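# Close all open drawers without disturbing anything

## Task

Push every drawer that is open fully shut while the cabinets and all other objects stay where they began. The robot must not topple or finish leaning, or the task fails. A drawer only counts as closed if it stays shut without the robot holding it.

## Robot and tools

Robot: TidyBot++, a base on four powered casters (0.54 m long, 0.50 m wide, 0.38 m high) carrying one seven-joint arm with a two-finger gripper. The shoulder sits 0.12 m ahead of the base centre and 0.68 m above the floor. Cameras: base_camera (fixed on the base, looking forward and down) and wrist_camera (fisheye on the hand, looking where the hand points).

Frames: the base frame has its origin on the floor below the base centre, x forward, y left, z up. hand_pose is reported in it and marks the point between the finger pads; the hand's z axis runs out along the fingers and the fingers close along its y axis. The odometry frame is the base frame as it was when the scene began. Heading is positive to the left, range -3.142 to 3.142. base_tilt is in degrees, positive when leaning forward or right; tilt and odometry each carry a fixed bias of up to about 1 degree plus noise, and odometry counts wheel turns, so slip looks like travel and drift of a few cm and degrees builds up.

execute_actions: argument actions is a list holding one action or nothing (empty list just reports state and images). An action may contain base, joints, or both, plus optional speeds. base holds exactly one relative offset from where the base last measured itself: translate_m (metres, forward positive, -2 to 2), strafe_m (metres, left positive, -2 to 2) or rotate_rad (radians, counter-clockwise from above positive, -6.3 to 6.3). joints is a dictionary of absolute targets by name: joint_1_rad (any angle; whole arm about vertical, positive is clockwise from above, opposite to heading), joint_2_rad shoulder -2.249 to 2.249, joint_3_rad (any angle), joint_4_rad elbow -2.579 to 2.579, joint_5_rad (any angle), joint_6_rad wrist -2.099 to 2.099, joint_7_rad (any angle; with the hand down, positive is counter-clockwise from above, and at 1.57 the fingers open left and right), gripper_pos 0 (open) to 1 (closed), finger gap roughly 85 x (1 - gripper_pos) mm. Done tolerances: 0.039 rad for joints 1 to 4, 0.056 for 5 to 7, 0.03 for the gripper. Unbounded joints go the short way; move in steps under half a turn to go further. speeds caps top speed for that action only: translate_m and strafe_m 0.05 to 0.5 m/s, rotate_rad 0.1 to 1.57 rad/s (maximum is the default). A base move needing over 8.667 s at its cap is refused; any unknown key or out-of-range number refuses the whole call. Motions in one action start together. A joint or base left out may keep pushing toward its previous target. cameras: list of base_camera, wrist_camera or all; omitted or null means all, [] means none.

wait: seconds from 0 to 10; commands nothing and returns state and images. zoom_image: camera plus region [x0, y0, x1, y1] in pixels of that camera's most recent full image, origin top-left, at most 504 by 504. finished_scene: pass the current scene number; irreversible, and the drawers must remain shut afterwards.

Arm geometry: upper arm 0.42 m, forearm 0.31 m, hand 0.31 m to the hand point. With joint_1_rad = 0, joint_3_rad = 3.14, joint_5_rad = 0 (roughly the start), the arm stays in the vertical plane of the base x axis. Angles from vertical, forward positive: upper arm = joint_2_rad, forearm = joint_2_rad - joint_4_rad, hand = that minus joint_6_rad. Reach forward of the shoulder is the sum of length x sin(angle); height above it is the sum of length x cos(angle). From 3.14, raising joint_3_rad swings a forward-bent forearm to the right; raising joint_5_rad swings a forward-bent hand to the right. At start the arm is folded, hand down, reaching up to 0.08 m past the base front with the elbow up to 1.15 m high. A downward-pointing hand reaches about 0.94 m high at most, only near the base. Closed fingertips stick out about 20 mm past the hand point.

Results: base_status and joint_status tell how each commanded motion ended. done: reached (for the base, the wheels turned the full amount even if it slipped or was blocked). off_target: stopped short and may still push. contact_stop or time_out: the target is dropped and the part holds in place. A blocked base shoves hard until it times out and can still say done. joint command not followed with a cause line: a self-collision check withheld all arm targets (gripper still acts); those joints read not_followed and the targets may be retried later. on_its_own lists uncommanded changes. motor_effort gives percent of maximum per motor with the peak in brackets; readings are biased and noisy. ARM HIT means the arm struck the base or itself. Friction leaves joints slightly off; fix by sending last command + (wanted - read). hand_pose may be 1 to 2 cm off, so trust images.

Hazards: an arm snagged about 0.8 m or higher while the base drives can tip the robot; sideways force on a raised hand can lift wheels; back away or retract to straighten. Hard hits may trigger a torque fault (joints 1 to 4 limit 104.5 N m, warning 56.7; joints 5 to 7 limit 51.3, warning 29.4), freezing the arm and gripper for 10 s while the base continues. Holding loads heats motors: MOTOR HOT from 60 °C, OVER-TEMPERATURE FAULT at 75 °C with joints showing limit_stop_at_motor_heat; resend targets after. Avoid slamming drawers, hard shoves, dropping or knocking items, and moving cabinets. Camera calibration (K, distortion, T_world_to_cam in the base frame) is provided per camera and is accurate only to small errors.

Each tool is called after ">>>" as a command line: name --argument value for each argument, lists and objects as JSON in quotes; but a table of rows of numbers goes row by row, as --pt "numbers of a row", without its own name.

## Session

I'll start by looking at the current state of the scene.

>>> execute_actions --actions '[]'

Scene clock: 0.00 s.
base_odometry: x=+0.000 y=+0.000 heading=+0.000 (m, m, rad; odometry frame)
base_tilt: forward=-0.2 right=+0.2 (deg)
base_status: not commanded
joint_positions: joint_1_rad=-0.043 joint_2_rad=-0.395 joint_3_rad=+3.133 joint_4_rad=-2.550 joint_5_rad=-0.032 joint_6_rad=-0.859 joint_7_rad=+1.568 gripper_pos=+0.000
joint_status: not commanded
motor_effort: joint_1_rad=-1 joint_2_rad=-1 joint_3_rad=+0 joint_4_rad=+16 joint_5_rad=+1 joint_6_rad=+2 joint_7_rad=-1 (%)
hand_pose: x=+0.2582 y=+0.0157 z=+0.5880 quat_wxyz=(-0.013, +0.998, +0.014, +0.064) (m; base frame)
pictures: base_camera, wrist_camera
Images, in order (width x height): base_camera 644x364, wrist_camera 644x476.

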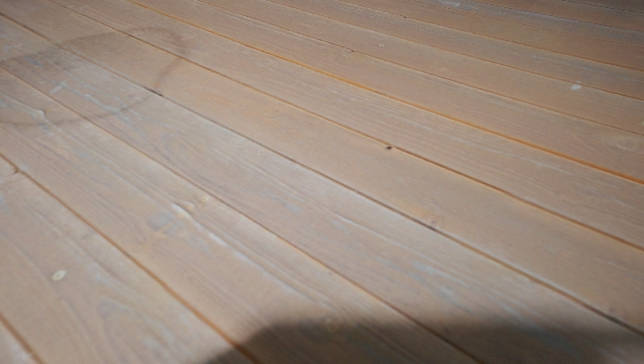

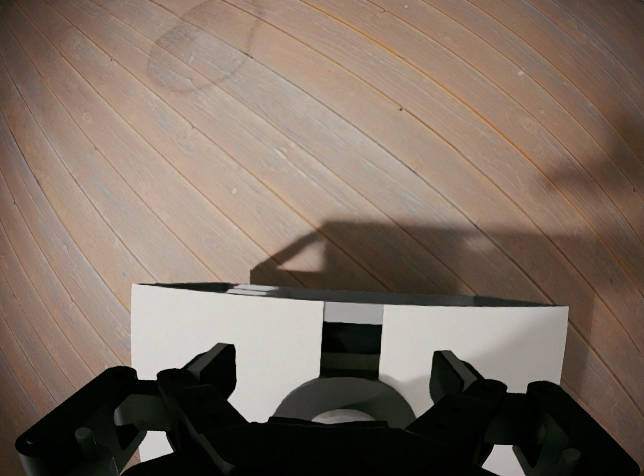

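>>> execute_actions --actions '[{"joints": {"joint_6_rad": 0.45}}]'

Scene clock: 7.80 s.
base_odometry: x=+0.000 y=+0.000 heading=+0.000 (m, m, rad; odometry frame)
base_tilt: forward=-0.2 right=+0.2 (deg)
base_status: not commanded
joint_positions: joint_1_rad=-0.043 joint_2_rad=-0.395 joint_3_rad=+3.133 joint_4_rad=-2.549 joint_5_rad=-0.032 joint_6_rad=+0.437 joint_7_rad=+1.568 gripper_pos=+0.000
joint_status: all done
motor_effort: joint_1_rad=+0(0) joint_2_rad=-5(5) joint_3_rad=+0(0) joint_4_rad=+18(18) joint_5_rad=+0(0) joint_6_rad=+8(8) joint_7_rad=-1(1) (%)
hand_pose: x=+0.5267 y=+0.0186 z=+0.8514 quat_wxyz=(-0.021, +0.757, +0.004, +0.653) (m; base frame)
pictures: base_camera, wrist_camera
camera_calibration (this result's frames):
wrist_camera: T_world_to_cam=[[0.0848306, -0.996217, -0.0188348, -0.00671653], [-0.173483, 0.00384697, -0.984829, 0.984045], [0.981177, 0.0868112, -0.172501, -0.23905], [0, 0, 0, 1]] pos_world=[0.405835, 0.0102755, 0.927754]
Images, in order (width x height): base_camera 644x364, wrist_camera 644x476.

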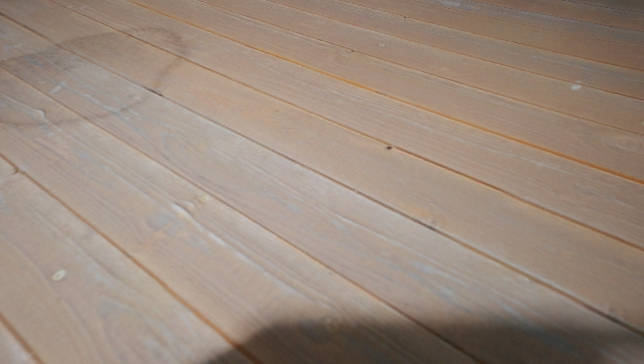

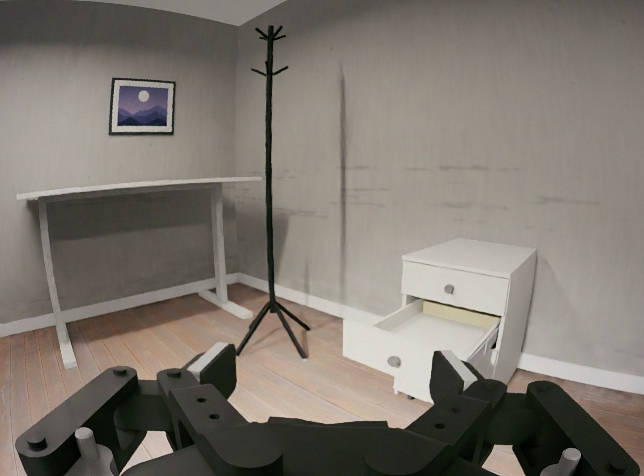

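>>> zoom_image --camera "wrist_camera" --region '[320, 210, 580, 420]'

>>> execute_actions --actions '[{"joints": {"joint_1_rad": 1.2}}]' --cameras '["wrist_camera"]'

Region (320, 210, 580, 420) of wrist_camera's 644x476 image, scaled by 1.938; it fills the top 407 rows of this view, and the rest is white.

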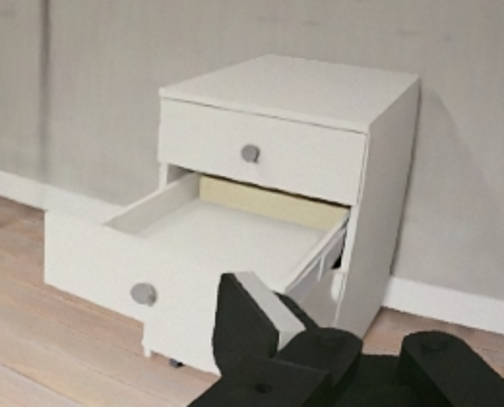

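Scene clock: 16.10 s.
base_odometry: x=+0.000 y=+0.000 heading=+0.000 (m, m, rad; odometry frame)
base_tilt: forward=-0.2 right=+0.2 (deg)
base_status: not commanded
joint_positions: joint_1_rad=+1.177 joint_2_rad=-0.395 joint_3_rad=+3.133 joint_4_rad=-2.549 joint_5_rad=-0.032 joint_6_rad=+0.437 joint_7_rad=+1.568 gripper_pos=+0.000
joint_status: all done
motor_effort: joint_1_rad=-1(2) joint_2_rad=-4(5) joint_3_rad=+0(1) joint_4_rad=+17(17) joint_5_rad=-1(0) joint_6_rad=+7(7) joint_7_rad=-1(1) (%)
hand_pose: x=+0.2767 y=-0.3765 z=+0.8514 quat_wxyz=(+0.357, +0.623, -0.430, +0.547) (m; base frame)
pictures: wrist_camera
camera_calibration (this result's frames):
wrist_camera: T_world_to_cam=[[-0.906245, -0.422332, -0.0188349, 0.111222], [-0.0560624, 0.16422, -0.984829, 0.970072], [0.419018, -0.891441, -0.172501, -0.172153], [0, 0, 0, 1]] pos_world=[0.227314, -0.265797, 0.927754]
Images, in order (width x height): wrist_camera 644x476.

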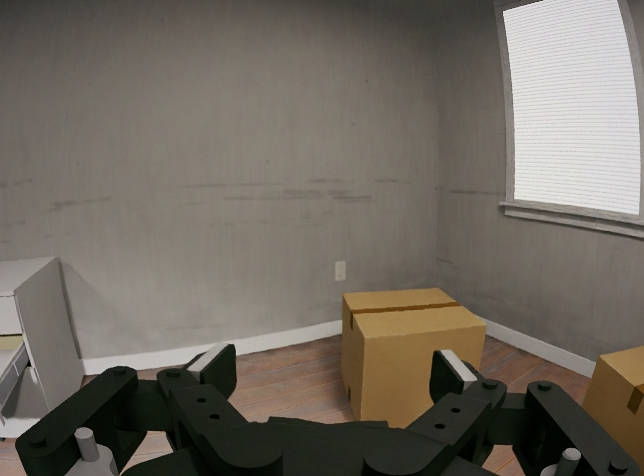

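>>> execute_actions --actions '[{"joints": {"joint_1_rad": 2.5}}]' --cameras '["wrist_camera"]'

Scene clock: 19.80 s.
base_odometry: x=+0.000 y=+0.000 heading=+0.000 (m, m, rad; odometry frame)
base_tilt: forward=-0.2 right=+0.2 (deg)
base_status: not commanded
joint_positions: joint_1_rad=+2.477 joint_2_rad=-0.395 joint_3_rad=+3.133 joint_4_rad=-2.549 joint_5_rad=-0.032 joint_6_rad=+0.437 joint_7_rad=+1.568 gripper_pos=+0.000
joint_status: all done
motor_effort: joint_1_rad=+0(2) joint_2_rad=-5(5) joint_3_rad=+0(0) joint_4_rad=+18(18) joint_5_rad=+0(1) joint_6_rad=+7(8) joint_7_rad=-1(1) (%)
hand_pose: x=-0.2015 y=-0.2527 z=+0.8514 quat_wxyz=(+0.615, +0.235, -0.720, +0.220) (m; base frame)
pictures: wrist_camera
camera_calibration (this result's frames):
wrist_camera: T_world_to_cam=[[-0.649425, 0.760192, -0.018835, 0.08066], [0.143231, 0.0979597, -0.984829, 0.946356], [-0.746815, -0.642271, -0.1725, -0.0334192], [0, 0, 0, 1]] pos_world=[-0.108122, -0.175486, 0.927754]
Images, in order (width x height): wrist_camera 644x476.

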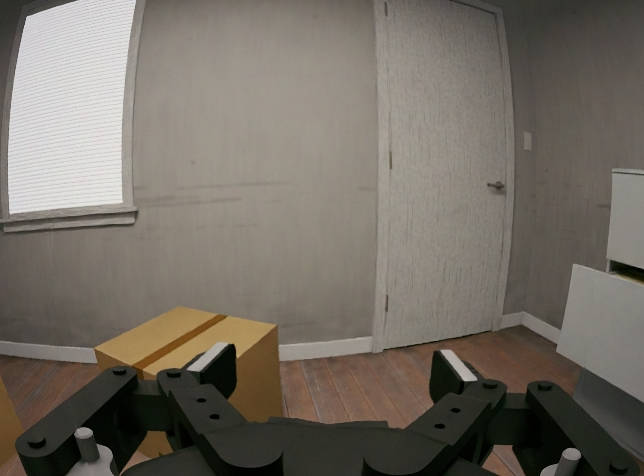

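>>> execute_actions --actions '[{"joints": {"joint_1_rad": 3.6}}]' --cameras '["wrist_camera"]'

Scene clock: 24.27 s.
base_odometry: x=+0.000 y=+0.000 heading=+0.000 (m, m, rad; odometry frame)
base_tilt: forward=-0.2 right=+0.2 (deg)
base_status: not commanded
joint_positions: joint_1_rad=+3.577 joint_2_rad=-0.395 joint_3_rad=+3.133 joint_4_rad=-2.549 joint_5_rad=-0.032 joint_6_rad=+0.437 joint_7_rad=+1.568 gripper_pos=+0.000
joint_status: all done
motor_effort: joint_1_rad=-1(1) joint_2_rad=-5(4) joint_3_rad=+0(1) joint_4_rad=+18(18) joint_5_rad=+0(0) joint_6_rad=+8(7) joint_7_rad=-1(1) (%)
hand_pose: x=-0.2516 y=+0.1711 z=+0.8514 quat_wxyz=(+0.639, -0.175, -0.736, -0.134) (m; base frame)
pictures: wrist_camera
camera_calibration (this result's frames):
wrist_camera: T_world_to_cam=[[0.383008, 0.923553, -0.0188349, -0.0421996], [0.152263, -0.0832296, -0.984829, 0.945281], [-0.91111, 0.374329, -0.1725, -0.0138679], [0, 0, 0, 1]] pos_world=[-0.140404, 0.12284, 0.927754]
Images, in order (width x height): wrist_camera 644x476.

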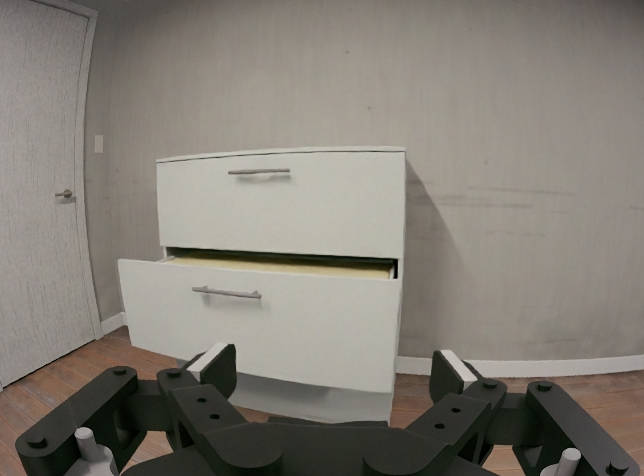

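>>> execute_actions --actions '[{"joints": {"joint_1_rad": 4.8}}]' --cameras '["wrist_camera"]'

Scene clock: 28.10 s.
base_odometry: x=+0.000 y=+0.000 heading=+0.000 (m, m, rad; odometry frame)
base_tilt: forward=-0.2 right=+0.2 (deg)
base_status: not commanded
joint_positions: joint_1_rad=+4.777 joint_2_rad=-0.395 joint_3_rad=+3.133 joint_4_rad=-2.549 joint_5_rad=-0.032 joint_6_rad=+0.437 joint_7_rad=+1.568 gripper_pos=+0.000
joint_status: all done
motor_effort: joint_1_rad=+0(2) joint_2_rad=-4(5) joint_3_rad=+0(1) joint_4_rad=+19(18) joint_5_rad=+0(0) joint_6_rad=+7(8) joint_7_rad=-1(1) (%)
hand_pose: x=+0.1441 y=+0.4074 z=+0.8514 quat_wxyz=(+0.452, -0.561, -0.509, -0.472) (m; base frame)
pictures: wrist_camera
camera_calibration (this result's frames):
wrist_camera: T_world_to_cam=[[0.999575, -0.0222509, -0.0188351, -0.115571], [-0.0223877, -0.172076, -0.984829, 0.966065], [0.0186723, 0.984832, -0.172501, -0.124512], [0, 0, 0, 1]] pos_world=[0.139475, 0.286288, 0.927754]
Images, in order (width x height): wrist_camera 644x476.

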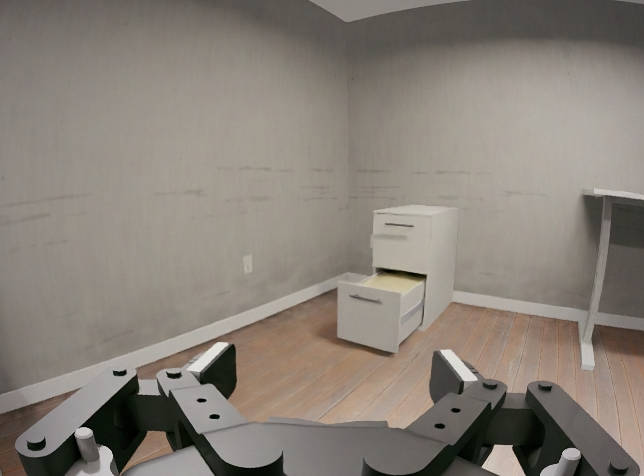

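>>> execute_actions --actions '[{"base": {"rotate_rad": -0.72}, "joints": {"joint_1_rad": 0.0, "joint_6_rad": 0.3}}]'

Scene clock: 122.87 s.
base_odometry: x=+0.000 y=+0.000 heading=-0.719 (m, m, rad; odometry frame)
base_tilt: forward=-0.2 right=+0.2 (deg)
base_status: done
joint_positions: joint_1_rad=+6.260 joint_2_rad=-0.395 joint_3_rad=+3.133 joint_4_rad=-2.549 joint_5_rad=-0.032 joint_6_rad=+0.337 joint_7_rad=+1.568 gripper_pos=+0.000
joint_status: all done
motor_effort: joint_1_rad=-1(0) joint_2_rad=-5(5) joint_3_rad=+0(1) joint_4_rad=+18(18) joint_5_rad=+0(1) joint_6_rad=+7(7) joint_7_rad=-1(1) (%)
hand_pose: x=+0.5209 y=+0.0112 z=+0.8208 quat_wxyz=(+0.014, -0.789, +0.003, -0.614) (m; base frame)
pictures: base_camera, wrist_camera
camera_calibration (this result's frames):
wrist_camera: T_world_to_cam=[[0.0654785, -0.997566, -0.0239923, 0.000192958], [-0.270936, 0.00536716, -0.962583, 0.985466], [0.960368, 0.0695288, -0.269925, -0.146967], [0, 0, 0, 1]] pos_world=[0.408128, 0.0051218, 0.908927]
Images, in order (width x height): base_camera 644x364, wrist_camera 644x476.

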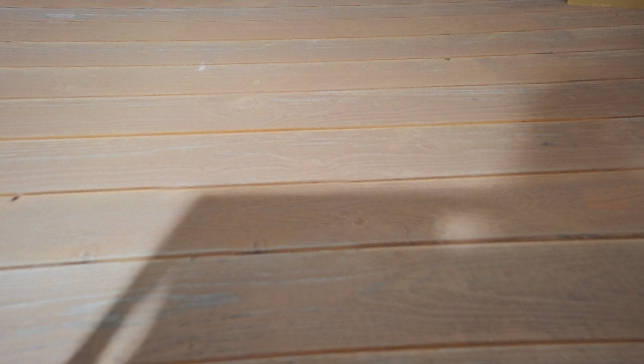

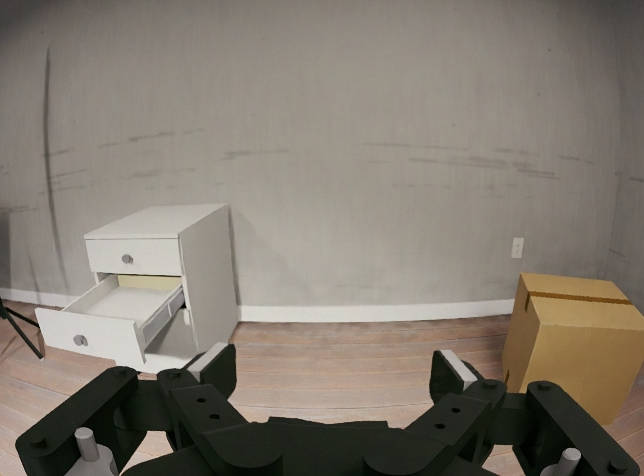

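>>> zoom_image --camera "base_camera" --region '[0, 100, 322, 364]'

>>> zoom_image --camera "base_camera" --region '[322, 100, 644, 364]'

Region (0, 100, 322, 364) of base_camera's 644x364 image, scaled by 1.565; it fills the top 413 rows of this view, and the rest is white.

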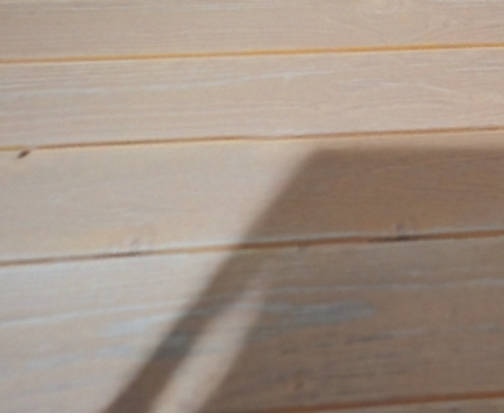

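Region (322, 100, 644, 364) of base_camera's 644x364 image, scaled by 1.565; it fills the top 413 rows of this view, and the rest is white.

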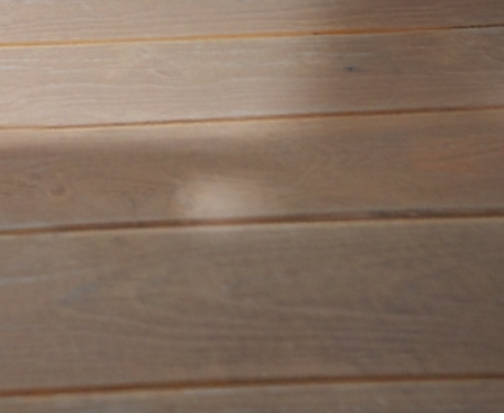

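>>> zoom_image --camera "wrist_camera" --region '[20, 190, 260, 390]'

Region (20, 190, 260, 390) of wrist_camera's 644x476 image, scaled by 2.100.

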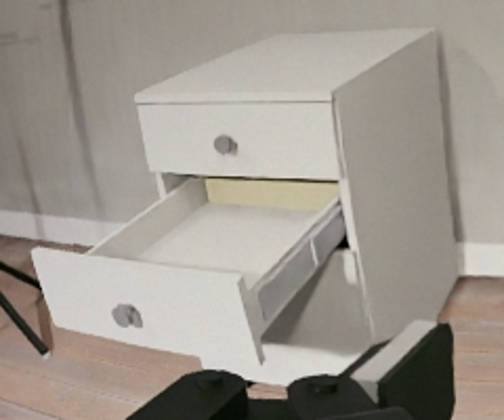

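>>> execute_actions --actions '[{"base": {"rotate_rad": 0.06}}]' --cameras '[]'

>>> execute_actions --actions '[{"base": {"strafe_m": 0.75}}]'

Scene clock: 161.83 s.
base_odometry: x=+0.000 y=+0.000 heading=-0.660 (m, m, rad; odometry frame)
base_tilt: forward=-0.2 right=+0.2 (deg)
base_status: done
joint_positions: joint_1_rad=+6.262 joint_2_rad=-0.395 joint_3_rad=+3.133 joint_4_rad=-2.549 joint_5_rad=-0.032 joint_6_rad=+0.337 joint_7_rad=+1.568 gripper_pos=+0.000
joint_status: not commanded
motor_effort: joint_1_rad=-1(0) joint_2_rad=-5(5) joint_3_rad=+0(1) joint_4_rad=+18(18) joint_5_rad=-1(1) joint_6_rad=+7(8) joint_7_rad=-1(1) (%)
hand_pose: x=+0.5209 y=+0.0104 z=+0.8208 quat_wxyz=(+0.014, -0.789, +0.004, -0.614) (m; base frame)
pictures: none
No camera images: the call's "cameras" was empty. Leave "cameras" out to get every camera's image.

Scene clock: 164.70 s.
base_odometry: x=+0.461 y=+0.592 heading=-0.661 (m, m, rad; odometry frame)
base_tilt: forward=-0.2 right=+0.2 (deg)
base_status: done
joint_positions: joint_1_rad=+6.262 joint_2_rad=-0.395 joint_3_rad=+3.133 joint_4_rad=-2.549 joint_5_rad=-0.032 joint_6_rad=+0.336 joint_7_rad=+1.568 gripper_pos=+0.000
joint_status: not commanded
motor_effort: joint_1_rad=-1(2) joint_2_rad=-5(5) joint_3_rad=+0(2) joint_4_rad=+18(18) joint_5_rad=-1(0) joint_6_rad=+7(7) joint_7_rad=-1(1) (%)
hand_pose: x=+0.5209 y=+0.0102 z=+0.8208 quat_wxyz=(+0.014, -0.789, +0.004, -0.614) (m; base frame)
pictures: base_camera, wrist_camera
camera_calibration (this result's frames):
wrist_camera: T_world_to_cam=[[0.0629513, -0.997728, -0.0239872, 0.000490988], [-0.270986, 0.00604404, -0.962564, 0.985462], [0.960523, 0.0670949, -0.26999, -0.146925], [0, 0, 0, 1]] pos_world=[0.408141, 0.00439162, 0.908914]
Images, in order (width x height): base_camera 644x364, wrist_camera 644x476.

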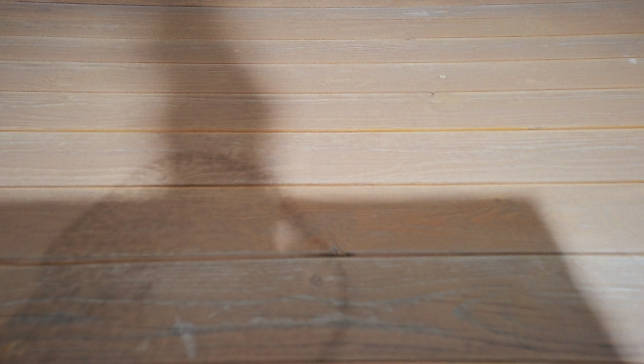

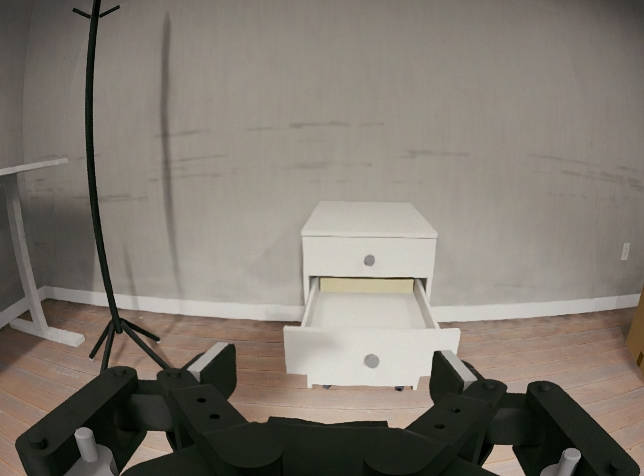

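>>> zoom_image --camera "wrist_camera" --region '[270, 190, 480, 410]'

Region (270, 190, 480, 410) of wrist_camera's 644x476 image, scaled by 2.291; it fills the left 481 columns of this view, and the rest is white.

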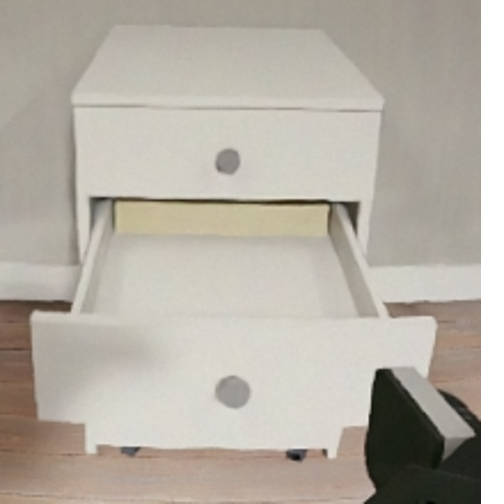

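>>> execute_actions --actions '[{"base": {"strafe_m": -0.047}, "joints": {"joint_1_rad": 0.021, "joint_2_rad": 1.445, "joint_3_rad": 3.14, "joint_4_rad": -1.816, "joint_5_rad": 0.0, "joint_6_rad": 1.689, "joint_7_rad": 1.571}}]'

Scene clock: 213.77 s.
base_odometry: x=+0.432 y=+0.555 heading=-0.660 (m, m, rad; odometry frame)
base_tilt: forward=-0.1 right=+0.2 (deg)
base_status: done
joint_positions: joint_1_rad=+6.278 joint_2_rad=+1.431 joint_3_rad=+3.133 joint_4_rad=-1.833 joint_5_rad=-0.032 joint_6_rad=+1.652 joint_7_rad=+1.568 gripper_pos=+0.000
joint_status: all done
motor_effort: joint_1_rad=-1(0) joint_2_rad=-43(45) joint_3_rad=-1(1) joint_4_rad=+2(18) joint_5_rad=+0(0) joint_6_rad=+7(8) joint_7_rad=-1(1) (%)
hand_pose: x=+0.8080 y=-0.0015 z=+0.4154 quat_wxyz=(-0.006, -0.722, +0.012, -0.692) (m; base frame)
pictures: base_camera, wrist_camera
camera_calibration (this result's frames):
wrist_camera: T_world_to_cam=[[0.0257489, -0.999656, 0.00498775, -0.0209804], [-0.0692371, -0.00676077, -0.997577, 0.524615], [0.997268, 0.0253412, -0.0693874, -0.644373], [0, 0, 0, 1]] pos_world=[0.679476, -0.00109717, 0.478737]
Images, in order (width x height): base_camera 644x364, wrist_camera 644x476.

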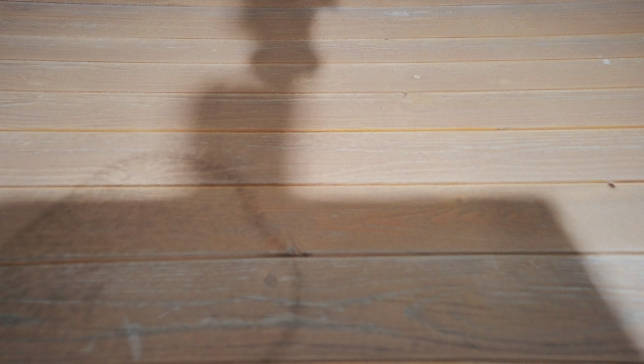

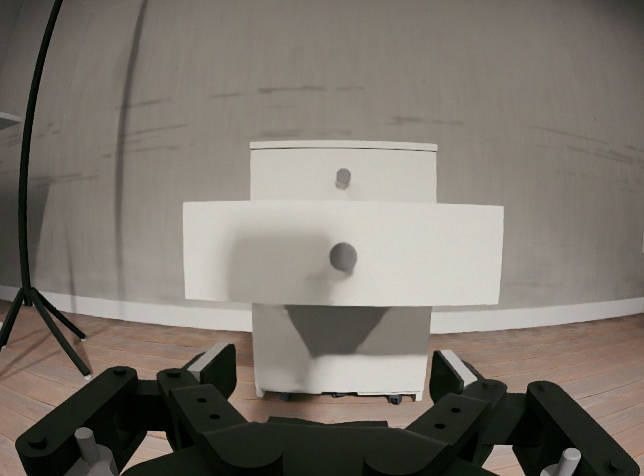

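>>> execute_actions --actions '[{"base": {"translate_m": 0.2}, "joints": {"joint_2_rad": 1.44, "joint_4_rad": -1.80, "joint_6_rad": 1.70}, "speeds": {"translate_m": 0.25}}]'

Scene clock: 224.87 s.
base_odometry: x=+0.590 y=+0.432 heading=-0.660 (m, m, rad; odometry frame)
base_tilt: forward=-0.1 right=+0.2 (deg)
base_status: done
joint_positions: joint_1_rad=+6.279 joint_2_rad=+1.431 joint_3_rad=+3.133 joint_4_rad=-1.811 joint_5_rad=-0.032 joint_6_rad=+1.665 joint_7_rad=+1.568 gripper_pos=+0.000
joint_status: all done
motor_effort: joint_1_rad=+0(2) joint_2_rad=-44(46) joint_3_rad=-1(2) joint_4_rad=+3(3) joint_5_rad=-1(0) joint_6_rad=+8(7) joint_7_rad=-1(1) (%)
hand_pose: x=+0.8151 y=-0.0024 z=+0.4254 quat_wxyz=(-0.006, -0.709, +0.012, -0.705) (m; base frame)
pictures: base_camera, wrist_camera
camera_calibration (this result's frames):
wrist_camera: T_world_to_cam=[[0.0240501, -0.999692, 0.00604487, -0.021175], [-0.0345001, -0.00687297, -0.999381, 0.507529], [0.999115, 0.0238267, -0.0346548, -0.667055], [0, 0, 0, 1]] pos_world=[0.684483, -0.00178653, 0.484227]
Images, in order (width x height): base_camera 644x364, wrist_camera 644x476.

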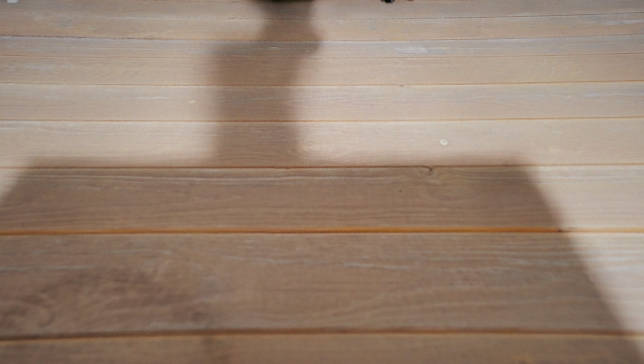

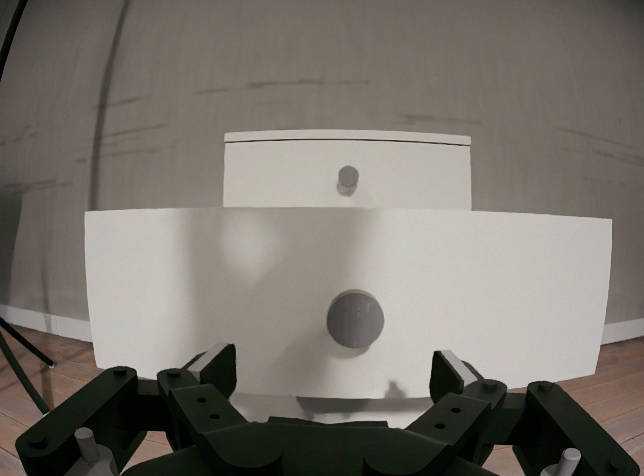

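>>> execute_actions --actions '[{"base": {"strafe_m": -0.013}, "speeds": {"strafe_m": 0.1}}]' --cameras '[]'

>>> execute_actions --actions '[{"base": {"translate_m": 0.09}, "speeds": {"translate_m": 0.08}}]'

Scene clock: 232.17 s.
base_odometry: x=+0.582 y=+0.422 heading=-0.659 (m, m, rad; odometry frame)
base_tilt: forward=-0.1 right=+0.2 (deg)
base_status: done
joint_positions: joint_1_rad=+6.291 joint_2_rad=+1.431 joint_3_rad=+3.133 joint_4_rad=-1.811 joint_5_rad=-0.032 joint_6_rad=+1.665 joint_7_rad=+1.568 gripper_pos=+0.000
joint_status: not commanded
motor_effort: joint_1_rad=+0(3) joint_2_rad=-44(45) joint_3_rad=-1(2) joint_4_rad=+2(3) joint_5_rad=+1(1) joint_6_rad=+7(8) joint_7_rad=-1(1) (%)
hand_pose: x=+0.8150 y=-0.0106 z=+0.4254 quat_wxyz=(-0.010, -0.709, +0.017, -0.705) (m; base frame)
pictures: none
No camera images: the call's "cameras" was empty. Leave "cameras" out to get every camera's image.

Scene clock: 233.80 s.
base_odometry: x=+0.653 y=+0.366 heading=-0.660 (m, m, rad; odometry frame)
base_tilt: forward=-0.1 right=+0.2 (deg)
base_status: done
joint_positions: joint_1_rad=+6.291 joint_2_rad=+1.433 joint_3_rad=+3.133 joint_4_rad=-1.810 joint_5_rad=-0.032 joint_6_rad=+1.667 joint_7_rad=+1.568 gripper_pos=+0.000
joint_status: not commanded
motor_effort: joint_1_rad=-1(1) joint_2_rad=-44(48) joint_3_rad=-1(1) joint_4_rad=+2(8) joint_5_rad=-1(1) joint_6_rad=+8(8) joint_7_rad=-1(1) (%)
hand_pose: x=+0.8152 y=-0.0106 z=+0.4256 quat_wxyz=(-0.010, -0.709, +0.017, -0.705) (m; base frame)
pictures: base_camera, wrist_camera
camera_calibration (this result's frames):
wrist_camera: T_world_to_cam=[[0.0123152, -0.999905, 0.00623933, -0.0198946], [-0.0325892, -0.00663785, -0.999447, 0.506108], [0.999393, 0.0121051, -0.0326678, -0.668113], [0, 0, 0, 1]] pos_world=[0.684446, -0.00844571, 0.484126]
Images, in order (width x height): base_camera 644x364, wrist_camera 644x476.

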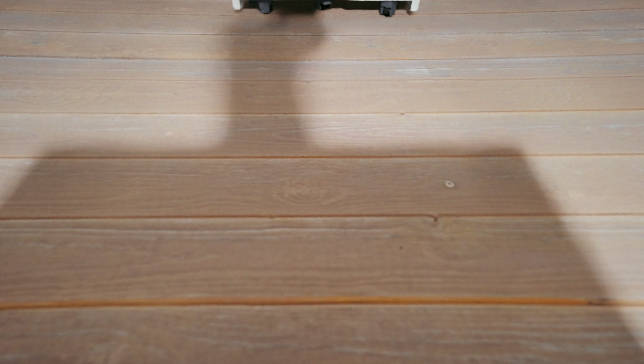

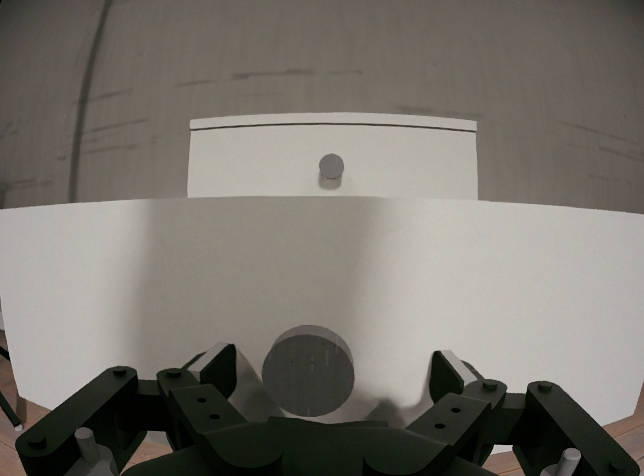

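>>> zoom_image --camera "base_camera" --region '[220, 0, 440, 60]'

>>> execute_actions --actions '[{"base": {"translate_m": 0.08}, "speeds": {"translate_m": 0.05}}]'

Region (220, 0, 440, 60) of base_camera's 644x364 image, scaled by 2.291; it fills the top 137 rows of this view, and the rest is white.

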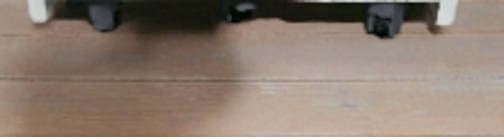

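Scene clock: 241.70 s.
base_odometry: x=+0.717 y=+0.317 heading=-0.660 (m, m, rad; odometry frame)
base_tilt: forward=-0.1 right=+0.2 (deg)
base_status: done
joint_positions: joint_1_rad=+6.291 joint_2_rad=+1.433 joint_3_rad=+3.133 joint_4_rad=-1.809 joint_5_rad=-0.032 joint_6_rad=+1.668 joint_7_rad=+1.568 gripper_pos=+0.000
joint_status: not commanded
motor_effort: joint_1_rad=-1(1) joint_2_rad=-45(47) joint_3_rad=-1(2) joint_4_rad=+3(6) joint_5_rad=-1(1) joint_6_rad=+7(8) joint_7_rad=-1(1) (%)
hand_pose: x=+0.8152 y=-0.0105 z=+0.4258 quat_wxyz=(-0.010, -0.708, +0.016, -0.706) (m; base frame)
pictures: base_camera, wrist_camera
camera_calibration (this result's frames):
wrist_camera: T_world_to_cam=[[0.0127229, -0.999899, 0.00625605, -0.0201148], [-0.0313174, -0.00665196, -0.999487, 0.505279], [0.999429, 0.0125204, -0.0313989, -0.668719], [0, 0, 0, 1]] pos_world=[0.684416, -0.00837903, 0.484149]
Images, in order (width x height): base_camera 644x364, wrist_camera 644x476.

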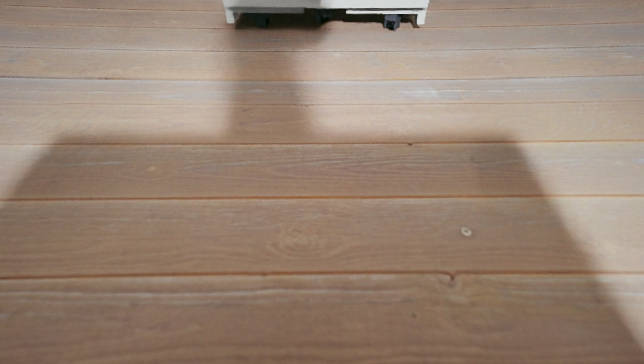

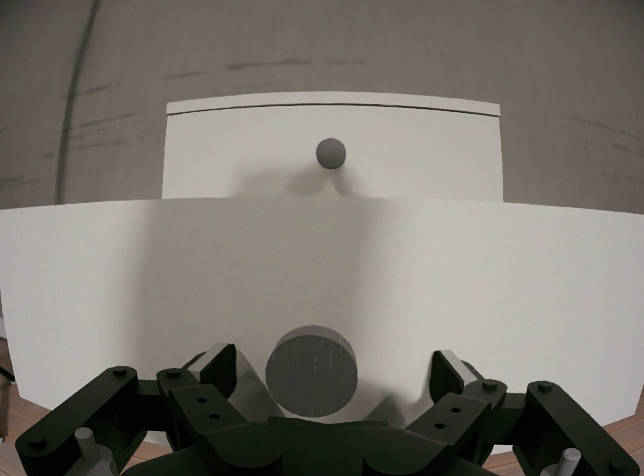

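>>> execute_actions --actions '[{"base": {"translate_m": 0.17}, "speeds": {"translate_m": 0.07}}]'

Scene clock: 250.90 s.
base_odometry: x=+0.851 y=+0.213 heading=-0.660 (m, m, rad; odometry frame)
base_tilt: forward=-0.1 right=+0.2 (deg)
base_status: done
joint_positions: joint_1_rad=+6.291 joint_2_rad=+1.434 joint_3_rad=+3.133 joint_4_rad=-1.809 joint_5_rad=-0.031 joint_6_rad=+1.670 joint_7_rad=+1.568 gripper_pos=+0.000
joint_status: not commanded
motor_effort: joint_1_rad=-1(1) joint_2_rad=-44(47) joint_3_rad=-1(2) joint_4_rad=+2(7) joint_5_rad=+0(2) joint_6_rad=+7(8) joint_7_rad=-2(1) (%)
hand_pose: x=+0.8151 y=-0.0104 z=+0.4259 quat_wxyz=(-0.010, -0.708, +0.016, -0.706) (m; base frame)
pictures: base_camera, wrist_camera
camera_calibration (this result's frames):
wrist_camera: T_world_to_cam=[[0.0131153, -0.999894, 0.00628381, -0.0203338], [-0.0301043, -0.00667635, -0.999524, 0.504478], [0.999461, 0.0129199, -0.0301887, -0.669161], [0, 0, 0, 1]] pos_world=[0.684254, -0.00831811, 0.484165]
Images, in order (width x height): base_camera 644x364, wrist_camera 644x476.

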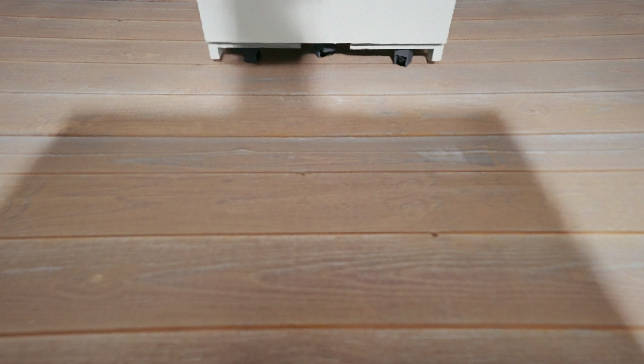

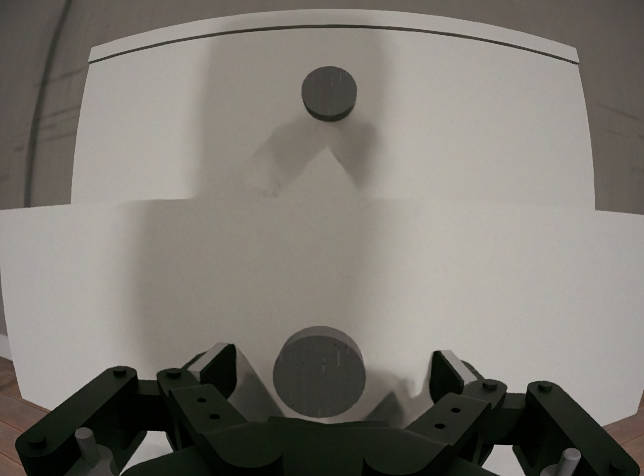

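>>> execute_actions --actions '[{"base": {"translate_m": 0.06}, "speeds": {"translate_m": 0.05}}]'

Scene clock: 257.60 s.
base_odometry: x=+0.899 y=+0.176 heading=-0.660 (m, m, rad; odometry frame)
base_tilt: forward=-0.1 right=+0.2 (deg)
base_status: done
joint_positions: joint_1_rad=+6.291 joint_2_rad=+1.434 joint_3_rad=+3.133 joint_4_rad=-1.808 joint_5_rad=-0.031 joint_6_rad=+1.670 joint_7_rad=+1.568 gripper_pos=+0.000
joint_status: not commanded
motor_effort: joint_1_rad=+0(1) joint_2_rad=-44(47) joint_3_rad=-1(2) joint_4_rad=+2(7) joint_5_rad=+0(2) joint_6_rad=+8(8) joint_7_rad=-1(1) (%)
hand_pose: x=+0.8156 y=-0.0103 z=+0.4263 quat_wxyz=(-0.010, -0.707, +0.016, -0.707) (m; base frame)
pictures: base_camera, wrist_camera
camera_calibration (this result's frames):
wrist_camera: T_world_to_cam=[[0.0134267, -0.99989, 0.00629312, -0.0205161], [-0.028284, -0.00667096, -0.999578, 0.503424], [0.99951, 0.013243, -0.0283705, -0.670427], [0, 0, 0, 1]] pos_world=[0.684613, -0.00827708, 0.48432]
Images, in order (width x height): base_camera 644x364, wrist_camera 644x476.

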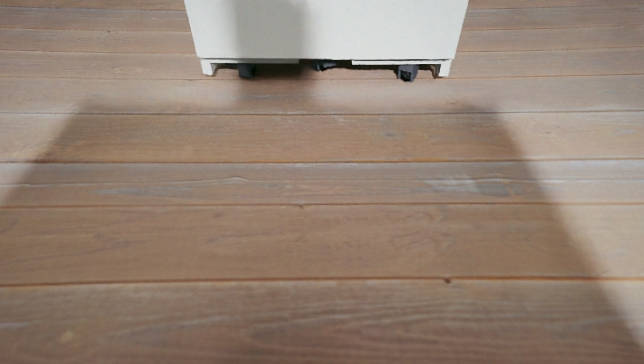

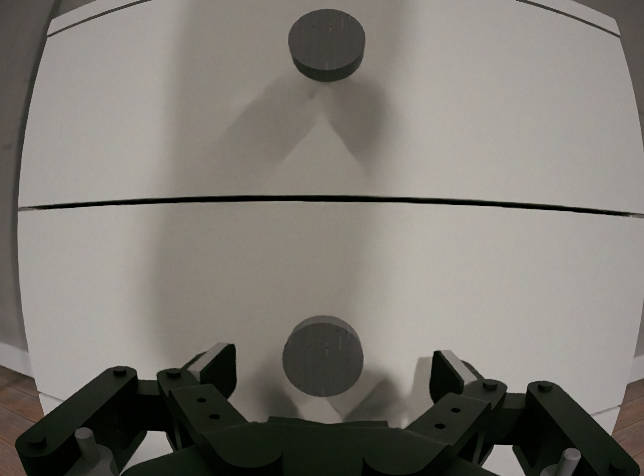

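>>> execute_actions --actions '[{"base": {"translate_m": 0.022}, "speeds": {"translate_m": 0.05}}]'

Scene clock: 280.90 s.
base_odometry: x=+0.916 y=+0.162 heading=-0.661 (m, m, rad; odometry frame)
base_tilt: forward=-0.1 right=+0.2 (deg)
base_status: done
joint_positions: joint_1_rad=+6.291 joint_2_rad=+1.436 joint_3_rad=+3.133 joint_4_rad=-1.817 joint_5_rad=-0.031 joint_6_rad=+1.678 joint_7_rad=+1.568 gripper_pos=+0.000
joint_status: not commanded
motor_effort: joint_1_rad=-1(3) joint_2_rad=-44(51) joint_3_rad=-1(2) joint_4_rad=+4(12) joint_5_rad=+0(1) joint_6_rad=+7(9) joint_7_rad=-1(0) (%)
hand_pose: x=+0.8121 y=-0.0103 z=+0.4247 quat_wxyz=(-0.010, -0.708, +0.016, -0.706) (m; base frame)
pictures: base_camera, wrist_camera
camera_calibration (this result's frames):
wrist_camera: T_world_to_cam=[[0.0134968, -0.999888, 0.00647963, -0.0205608], [-0.0314289, -0.00690124, -0.999482, 0.504235], [0.999415, 0.0132862, -0.0315185, -0.66562], [0, 0, 0, 1]] pos_world=[0.681355, -0.0082351, 0.483128]
Images, in order (width x height): base_camera 644x364, wrist_camera 644x476.

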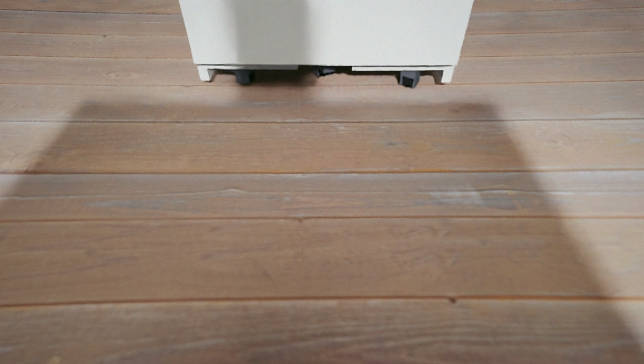

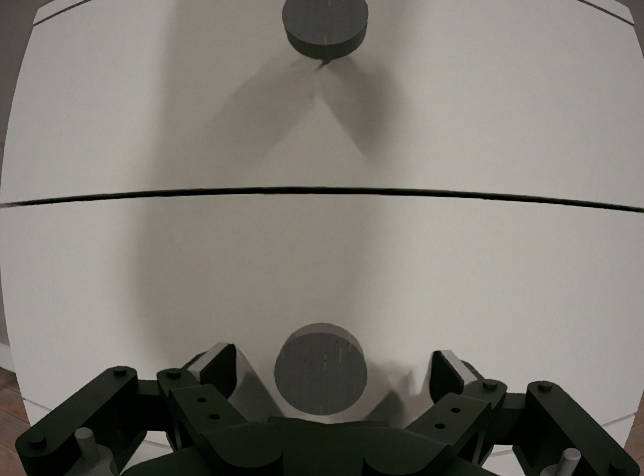

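>>> execute_actions --actions '[{"base": {"translate_m": -0.3}}]'

Scene clock: 304.33 s.
base_odometry: x=+0.679 y=+0.346 heading=-0.660 (m, m, rad; odometry frame)
base_tilt: forward=-0.2 right=+0.2 (deg)
base_status: done
joint_positions: joint_1_rad=+6.291 joint_2_rad=+1.436 joint_3_rad=+3.133 joint_4_rad=-1.804 joint_5_rad=-0.031 joint_6_rad=+1.678 joint_7_rad=+1.568 gripper_pos=+0.000
joint_status: not commanded
motor_effort: joint_1_rad=+0(3) joint_2_rad=-43(45) joint_3_rad=-1(2) joint_4_rad=+2(4) joint_5_rad=+0(1) joint_6_rad=+7(8) joint_7_rad=-1(1) (%)
hand_pose: x=+0.8160 y=-0.0107 z=+0.4282 quat_wxyz=(-0.010, -0.704, +0.016, -0.710) (m; base frame)
pictures: base_camera, wrist_camera
camera_calibration (this result's frames):
wrist_camera: T_world_to_cam=[[0.0128434, -0.999895, 0.0067664, -0.0206564], [-0.0189928, -0.00700969, -0.999795, 0.497799], [0.999737, 0.0127122, -0.0190809, -0.674973], [0, 0, 0, 1]] pos_world=[0.684515, -0.00858435, 0.484958]
Images, in order (width x height): base_camera 644x364, wrist_camera 644x476.

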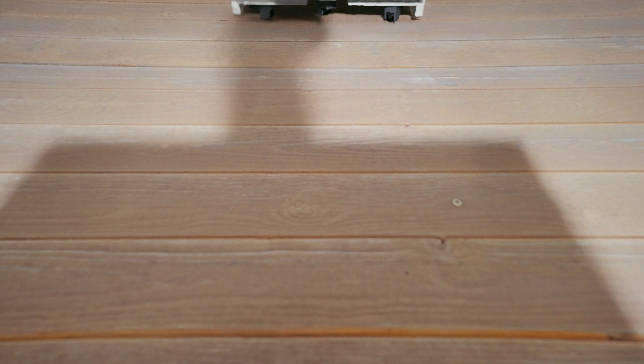

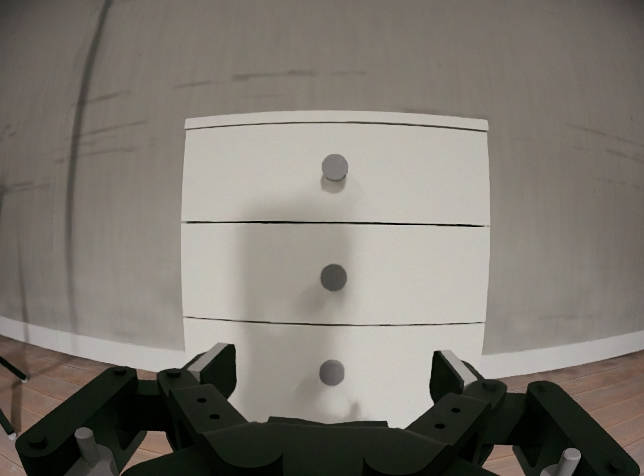

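>>> execute_actions --actions '[{"base": {"rotate_rad": -1.829}, "joints": {"joint_1_rad": 0.0, "joint_2_rad": -0.2, "joint_4_rad": -2.3, "joint_6_rad": 0.35}}]' --cameras '["wrist_camera"]'

Scene clock: 321.43 s.
base_odometry: x=+0.679 y=+0.346 heading=-2.489 (m, m, rad; odometry frame)
base_tilt: forward=-0.2 right=+0.2 (deg)
base_status: done
joint_positions: joint_1_rad=+6.305 joint_2_rad=-0.185 joint_3_rad=+3.148 joint_4_rad=-2.284 joint_5_rad=-0.030 joint_6_rad=+0.385 joint_7_rad=+1.568 gripper_pos=+0.000
joint_status: all done
motor_effort: joint_1_rad=+0(7) joint_2_rad=-13(47) joint_3_rad=+0(4) joint_4_rad=+18(19) joint_5_rad=+0(1) joint_6_rad=+8(8) joint_7_rad=-1(1) (%)
hand_pose: x=+0.6211 y=-0.0164 z=+0.8927 quat_wxyz=(-0.003, -0.755, +0.027, -0.655) (m; base frame)
pictures: wrist_camera
camera_calibration (this result's frames):
wrist_camera: T_world_to_cam=[[0.00824437, -0.999707, -0.0227785, 0.00221491], [-0.168566, 0.0210639, -0.985465, 1.03909], [0.985656, 0.0119642, -0.168343, -0.329192], [0, 0, 0, 1]] pos_world=[0.499607, -0.0157344, 0.968618]
Images, in order (width x height): wrist_camera 644x476.

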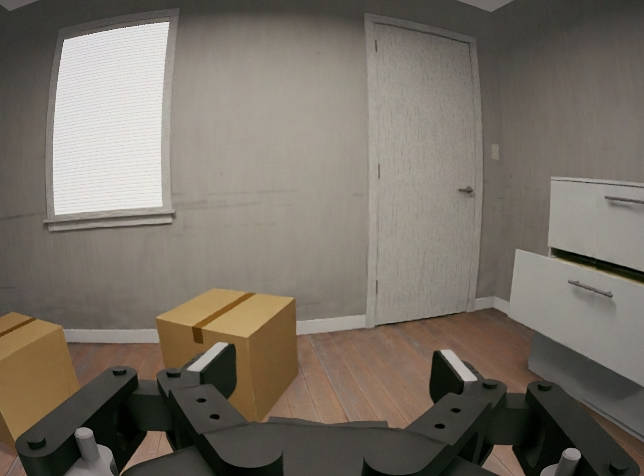

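>>> execute_actions --actions '[{"base": {"translate_m": 0.95}}]' --cameras '[]'

>>> execute_actions --actions '[{"base": {"rotate_rad": -1.313}}]'

Scene clock: 338.70 s.
base_odometry: x=-0.077 y=-0.230 heading=-2.490 (m, m, rad; odometry frame)
base_tilt: forward=-0.2 right=+0.2 (deg)
base_status: done
joint_positions: joint_1_rad=+6.305 joint_2_rad=-0.188 joint_3_rad=+3.148 joint_4_rad=-2.287 joint_5_rad=-0.030 joint_6_rad=+0.384 joint_7_rad=+1.568 gripper_pos=+0.000
joint_status: not commanded
motor_effort: joint_1_rad=-1(1) joint_2_rad=-13(16) joint_3_rad=+0(0) joint_4_rad=+19(20) joint_5_rad=-1(0) joint_6_rad=+7(8) joint_7_rad=-1(1) (%)
hand_pose: x=+0.6197 y=-0.0163 z=+0.8919 quat_wxyz=(-0.003, -0.756, +0.026, -0.654) (m; base frame)
pictures: none
No camera images: the call's "cameras" was empty. Leave "cameras" out to get every camera's image.

Scene clock: 340.83 s.
base_odometry: x=-0.077 y=-0.230 heading=+2.481 (m, m, rad; odometry frame)
base_tilt: forward=-0.2 right=+0.2 (deg)
base_status: done
joint_positions: joint_1_rad=+6.301 joint_2_rad=-0.188 joint_3_rad=+3.147 joint_4_rad=-2.287 joint_5_rad=-0.030 joint_6_rad=+0.383 joint_7_rad=+1.568 gripper_pos=+0.000
joint_status: not commanded
motor_effort: joint_1_rad=-1(2) joint_2_rad=-13(15) joint_3_rad=+0(2) joint_4_rad=+19(19) joint_5_rad=+0(0) joint_6_rad=+7(8) joint_7_rad=-1(1) (%)
hand_pose: x=+0.6198 y=-0.0141 z=+0.8919 quat_wxyz=(-0.001, -0.756, +0.025, -0.654) (m; base frame)
pictures: base_camera, wrist_camera
camera_calibration (this result's frames):
wrist_camera: T_world_to_cam=[[0.0126962, -0.999661, -0.022718, 0.00170836], [-0.170536, 0.0202222, -0.985144, 1.03889], [0.98527, 0.0163818, -0.170222, -0.326085], [0, 0, 0, 1]] pos_world=[0.498429, -0.0139591, 0.967992]
Images, in order (width x height): base_camera 644x364, wrist_camera 644x476.

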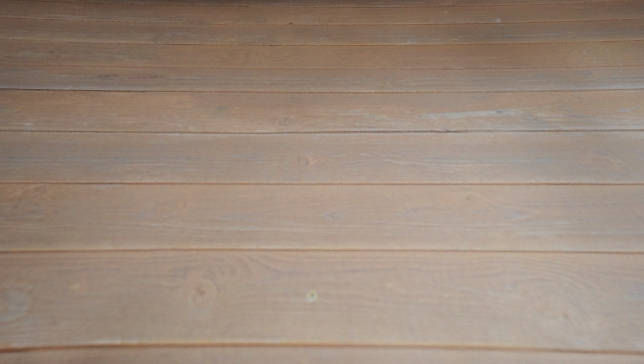

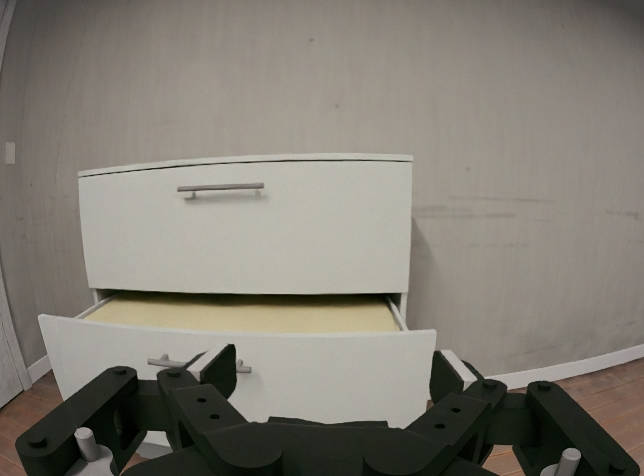

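>>> zoom_image --camera "base_camera" --region '[0, 170, 200, 364]'

>>> zoom_image --camera "base_camera" --region '[444, 170, 644, 364]'

Region (0, 170, 200, 364) of base_camera's 644x364 image, scaled by 2.520; it fills the top 489 rows of this view, and the rest is white.

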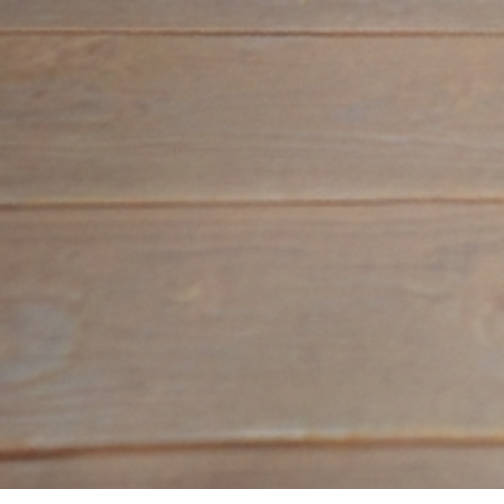

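Region (444, 170, 644, 364) of base_camera's 644x364 image, scaled by 2.520; it fills the top 489 rows of this view, and the rest is white.

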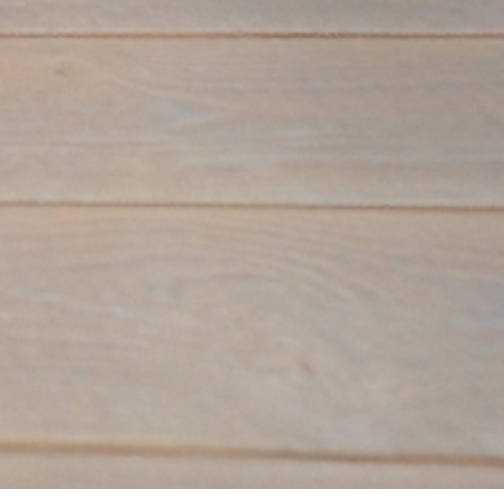

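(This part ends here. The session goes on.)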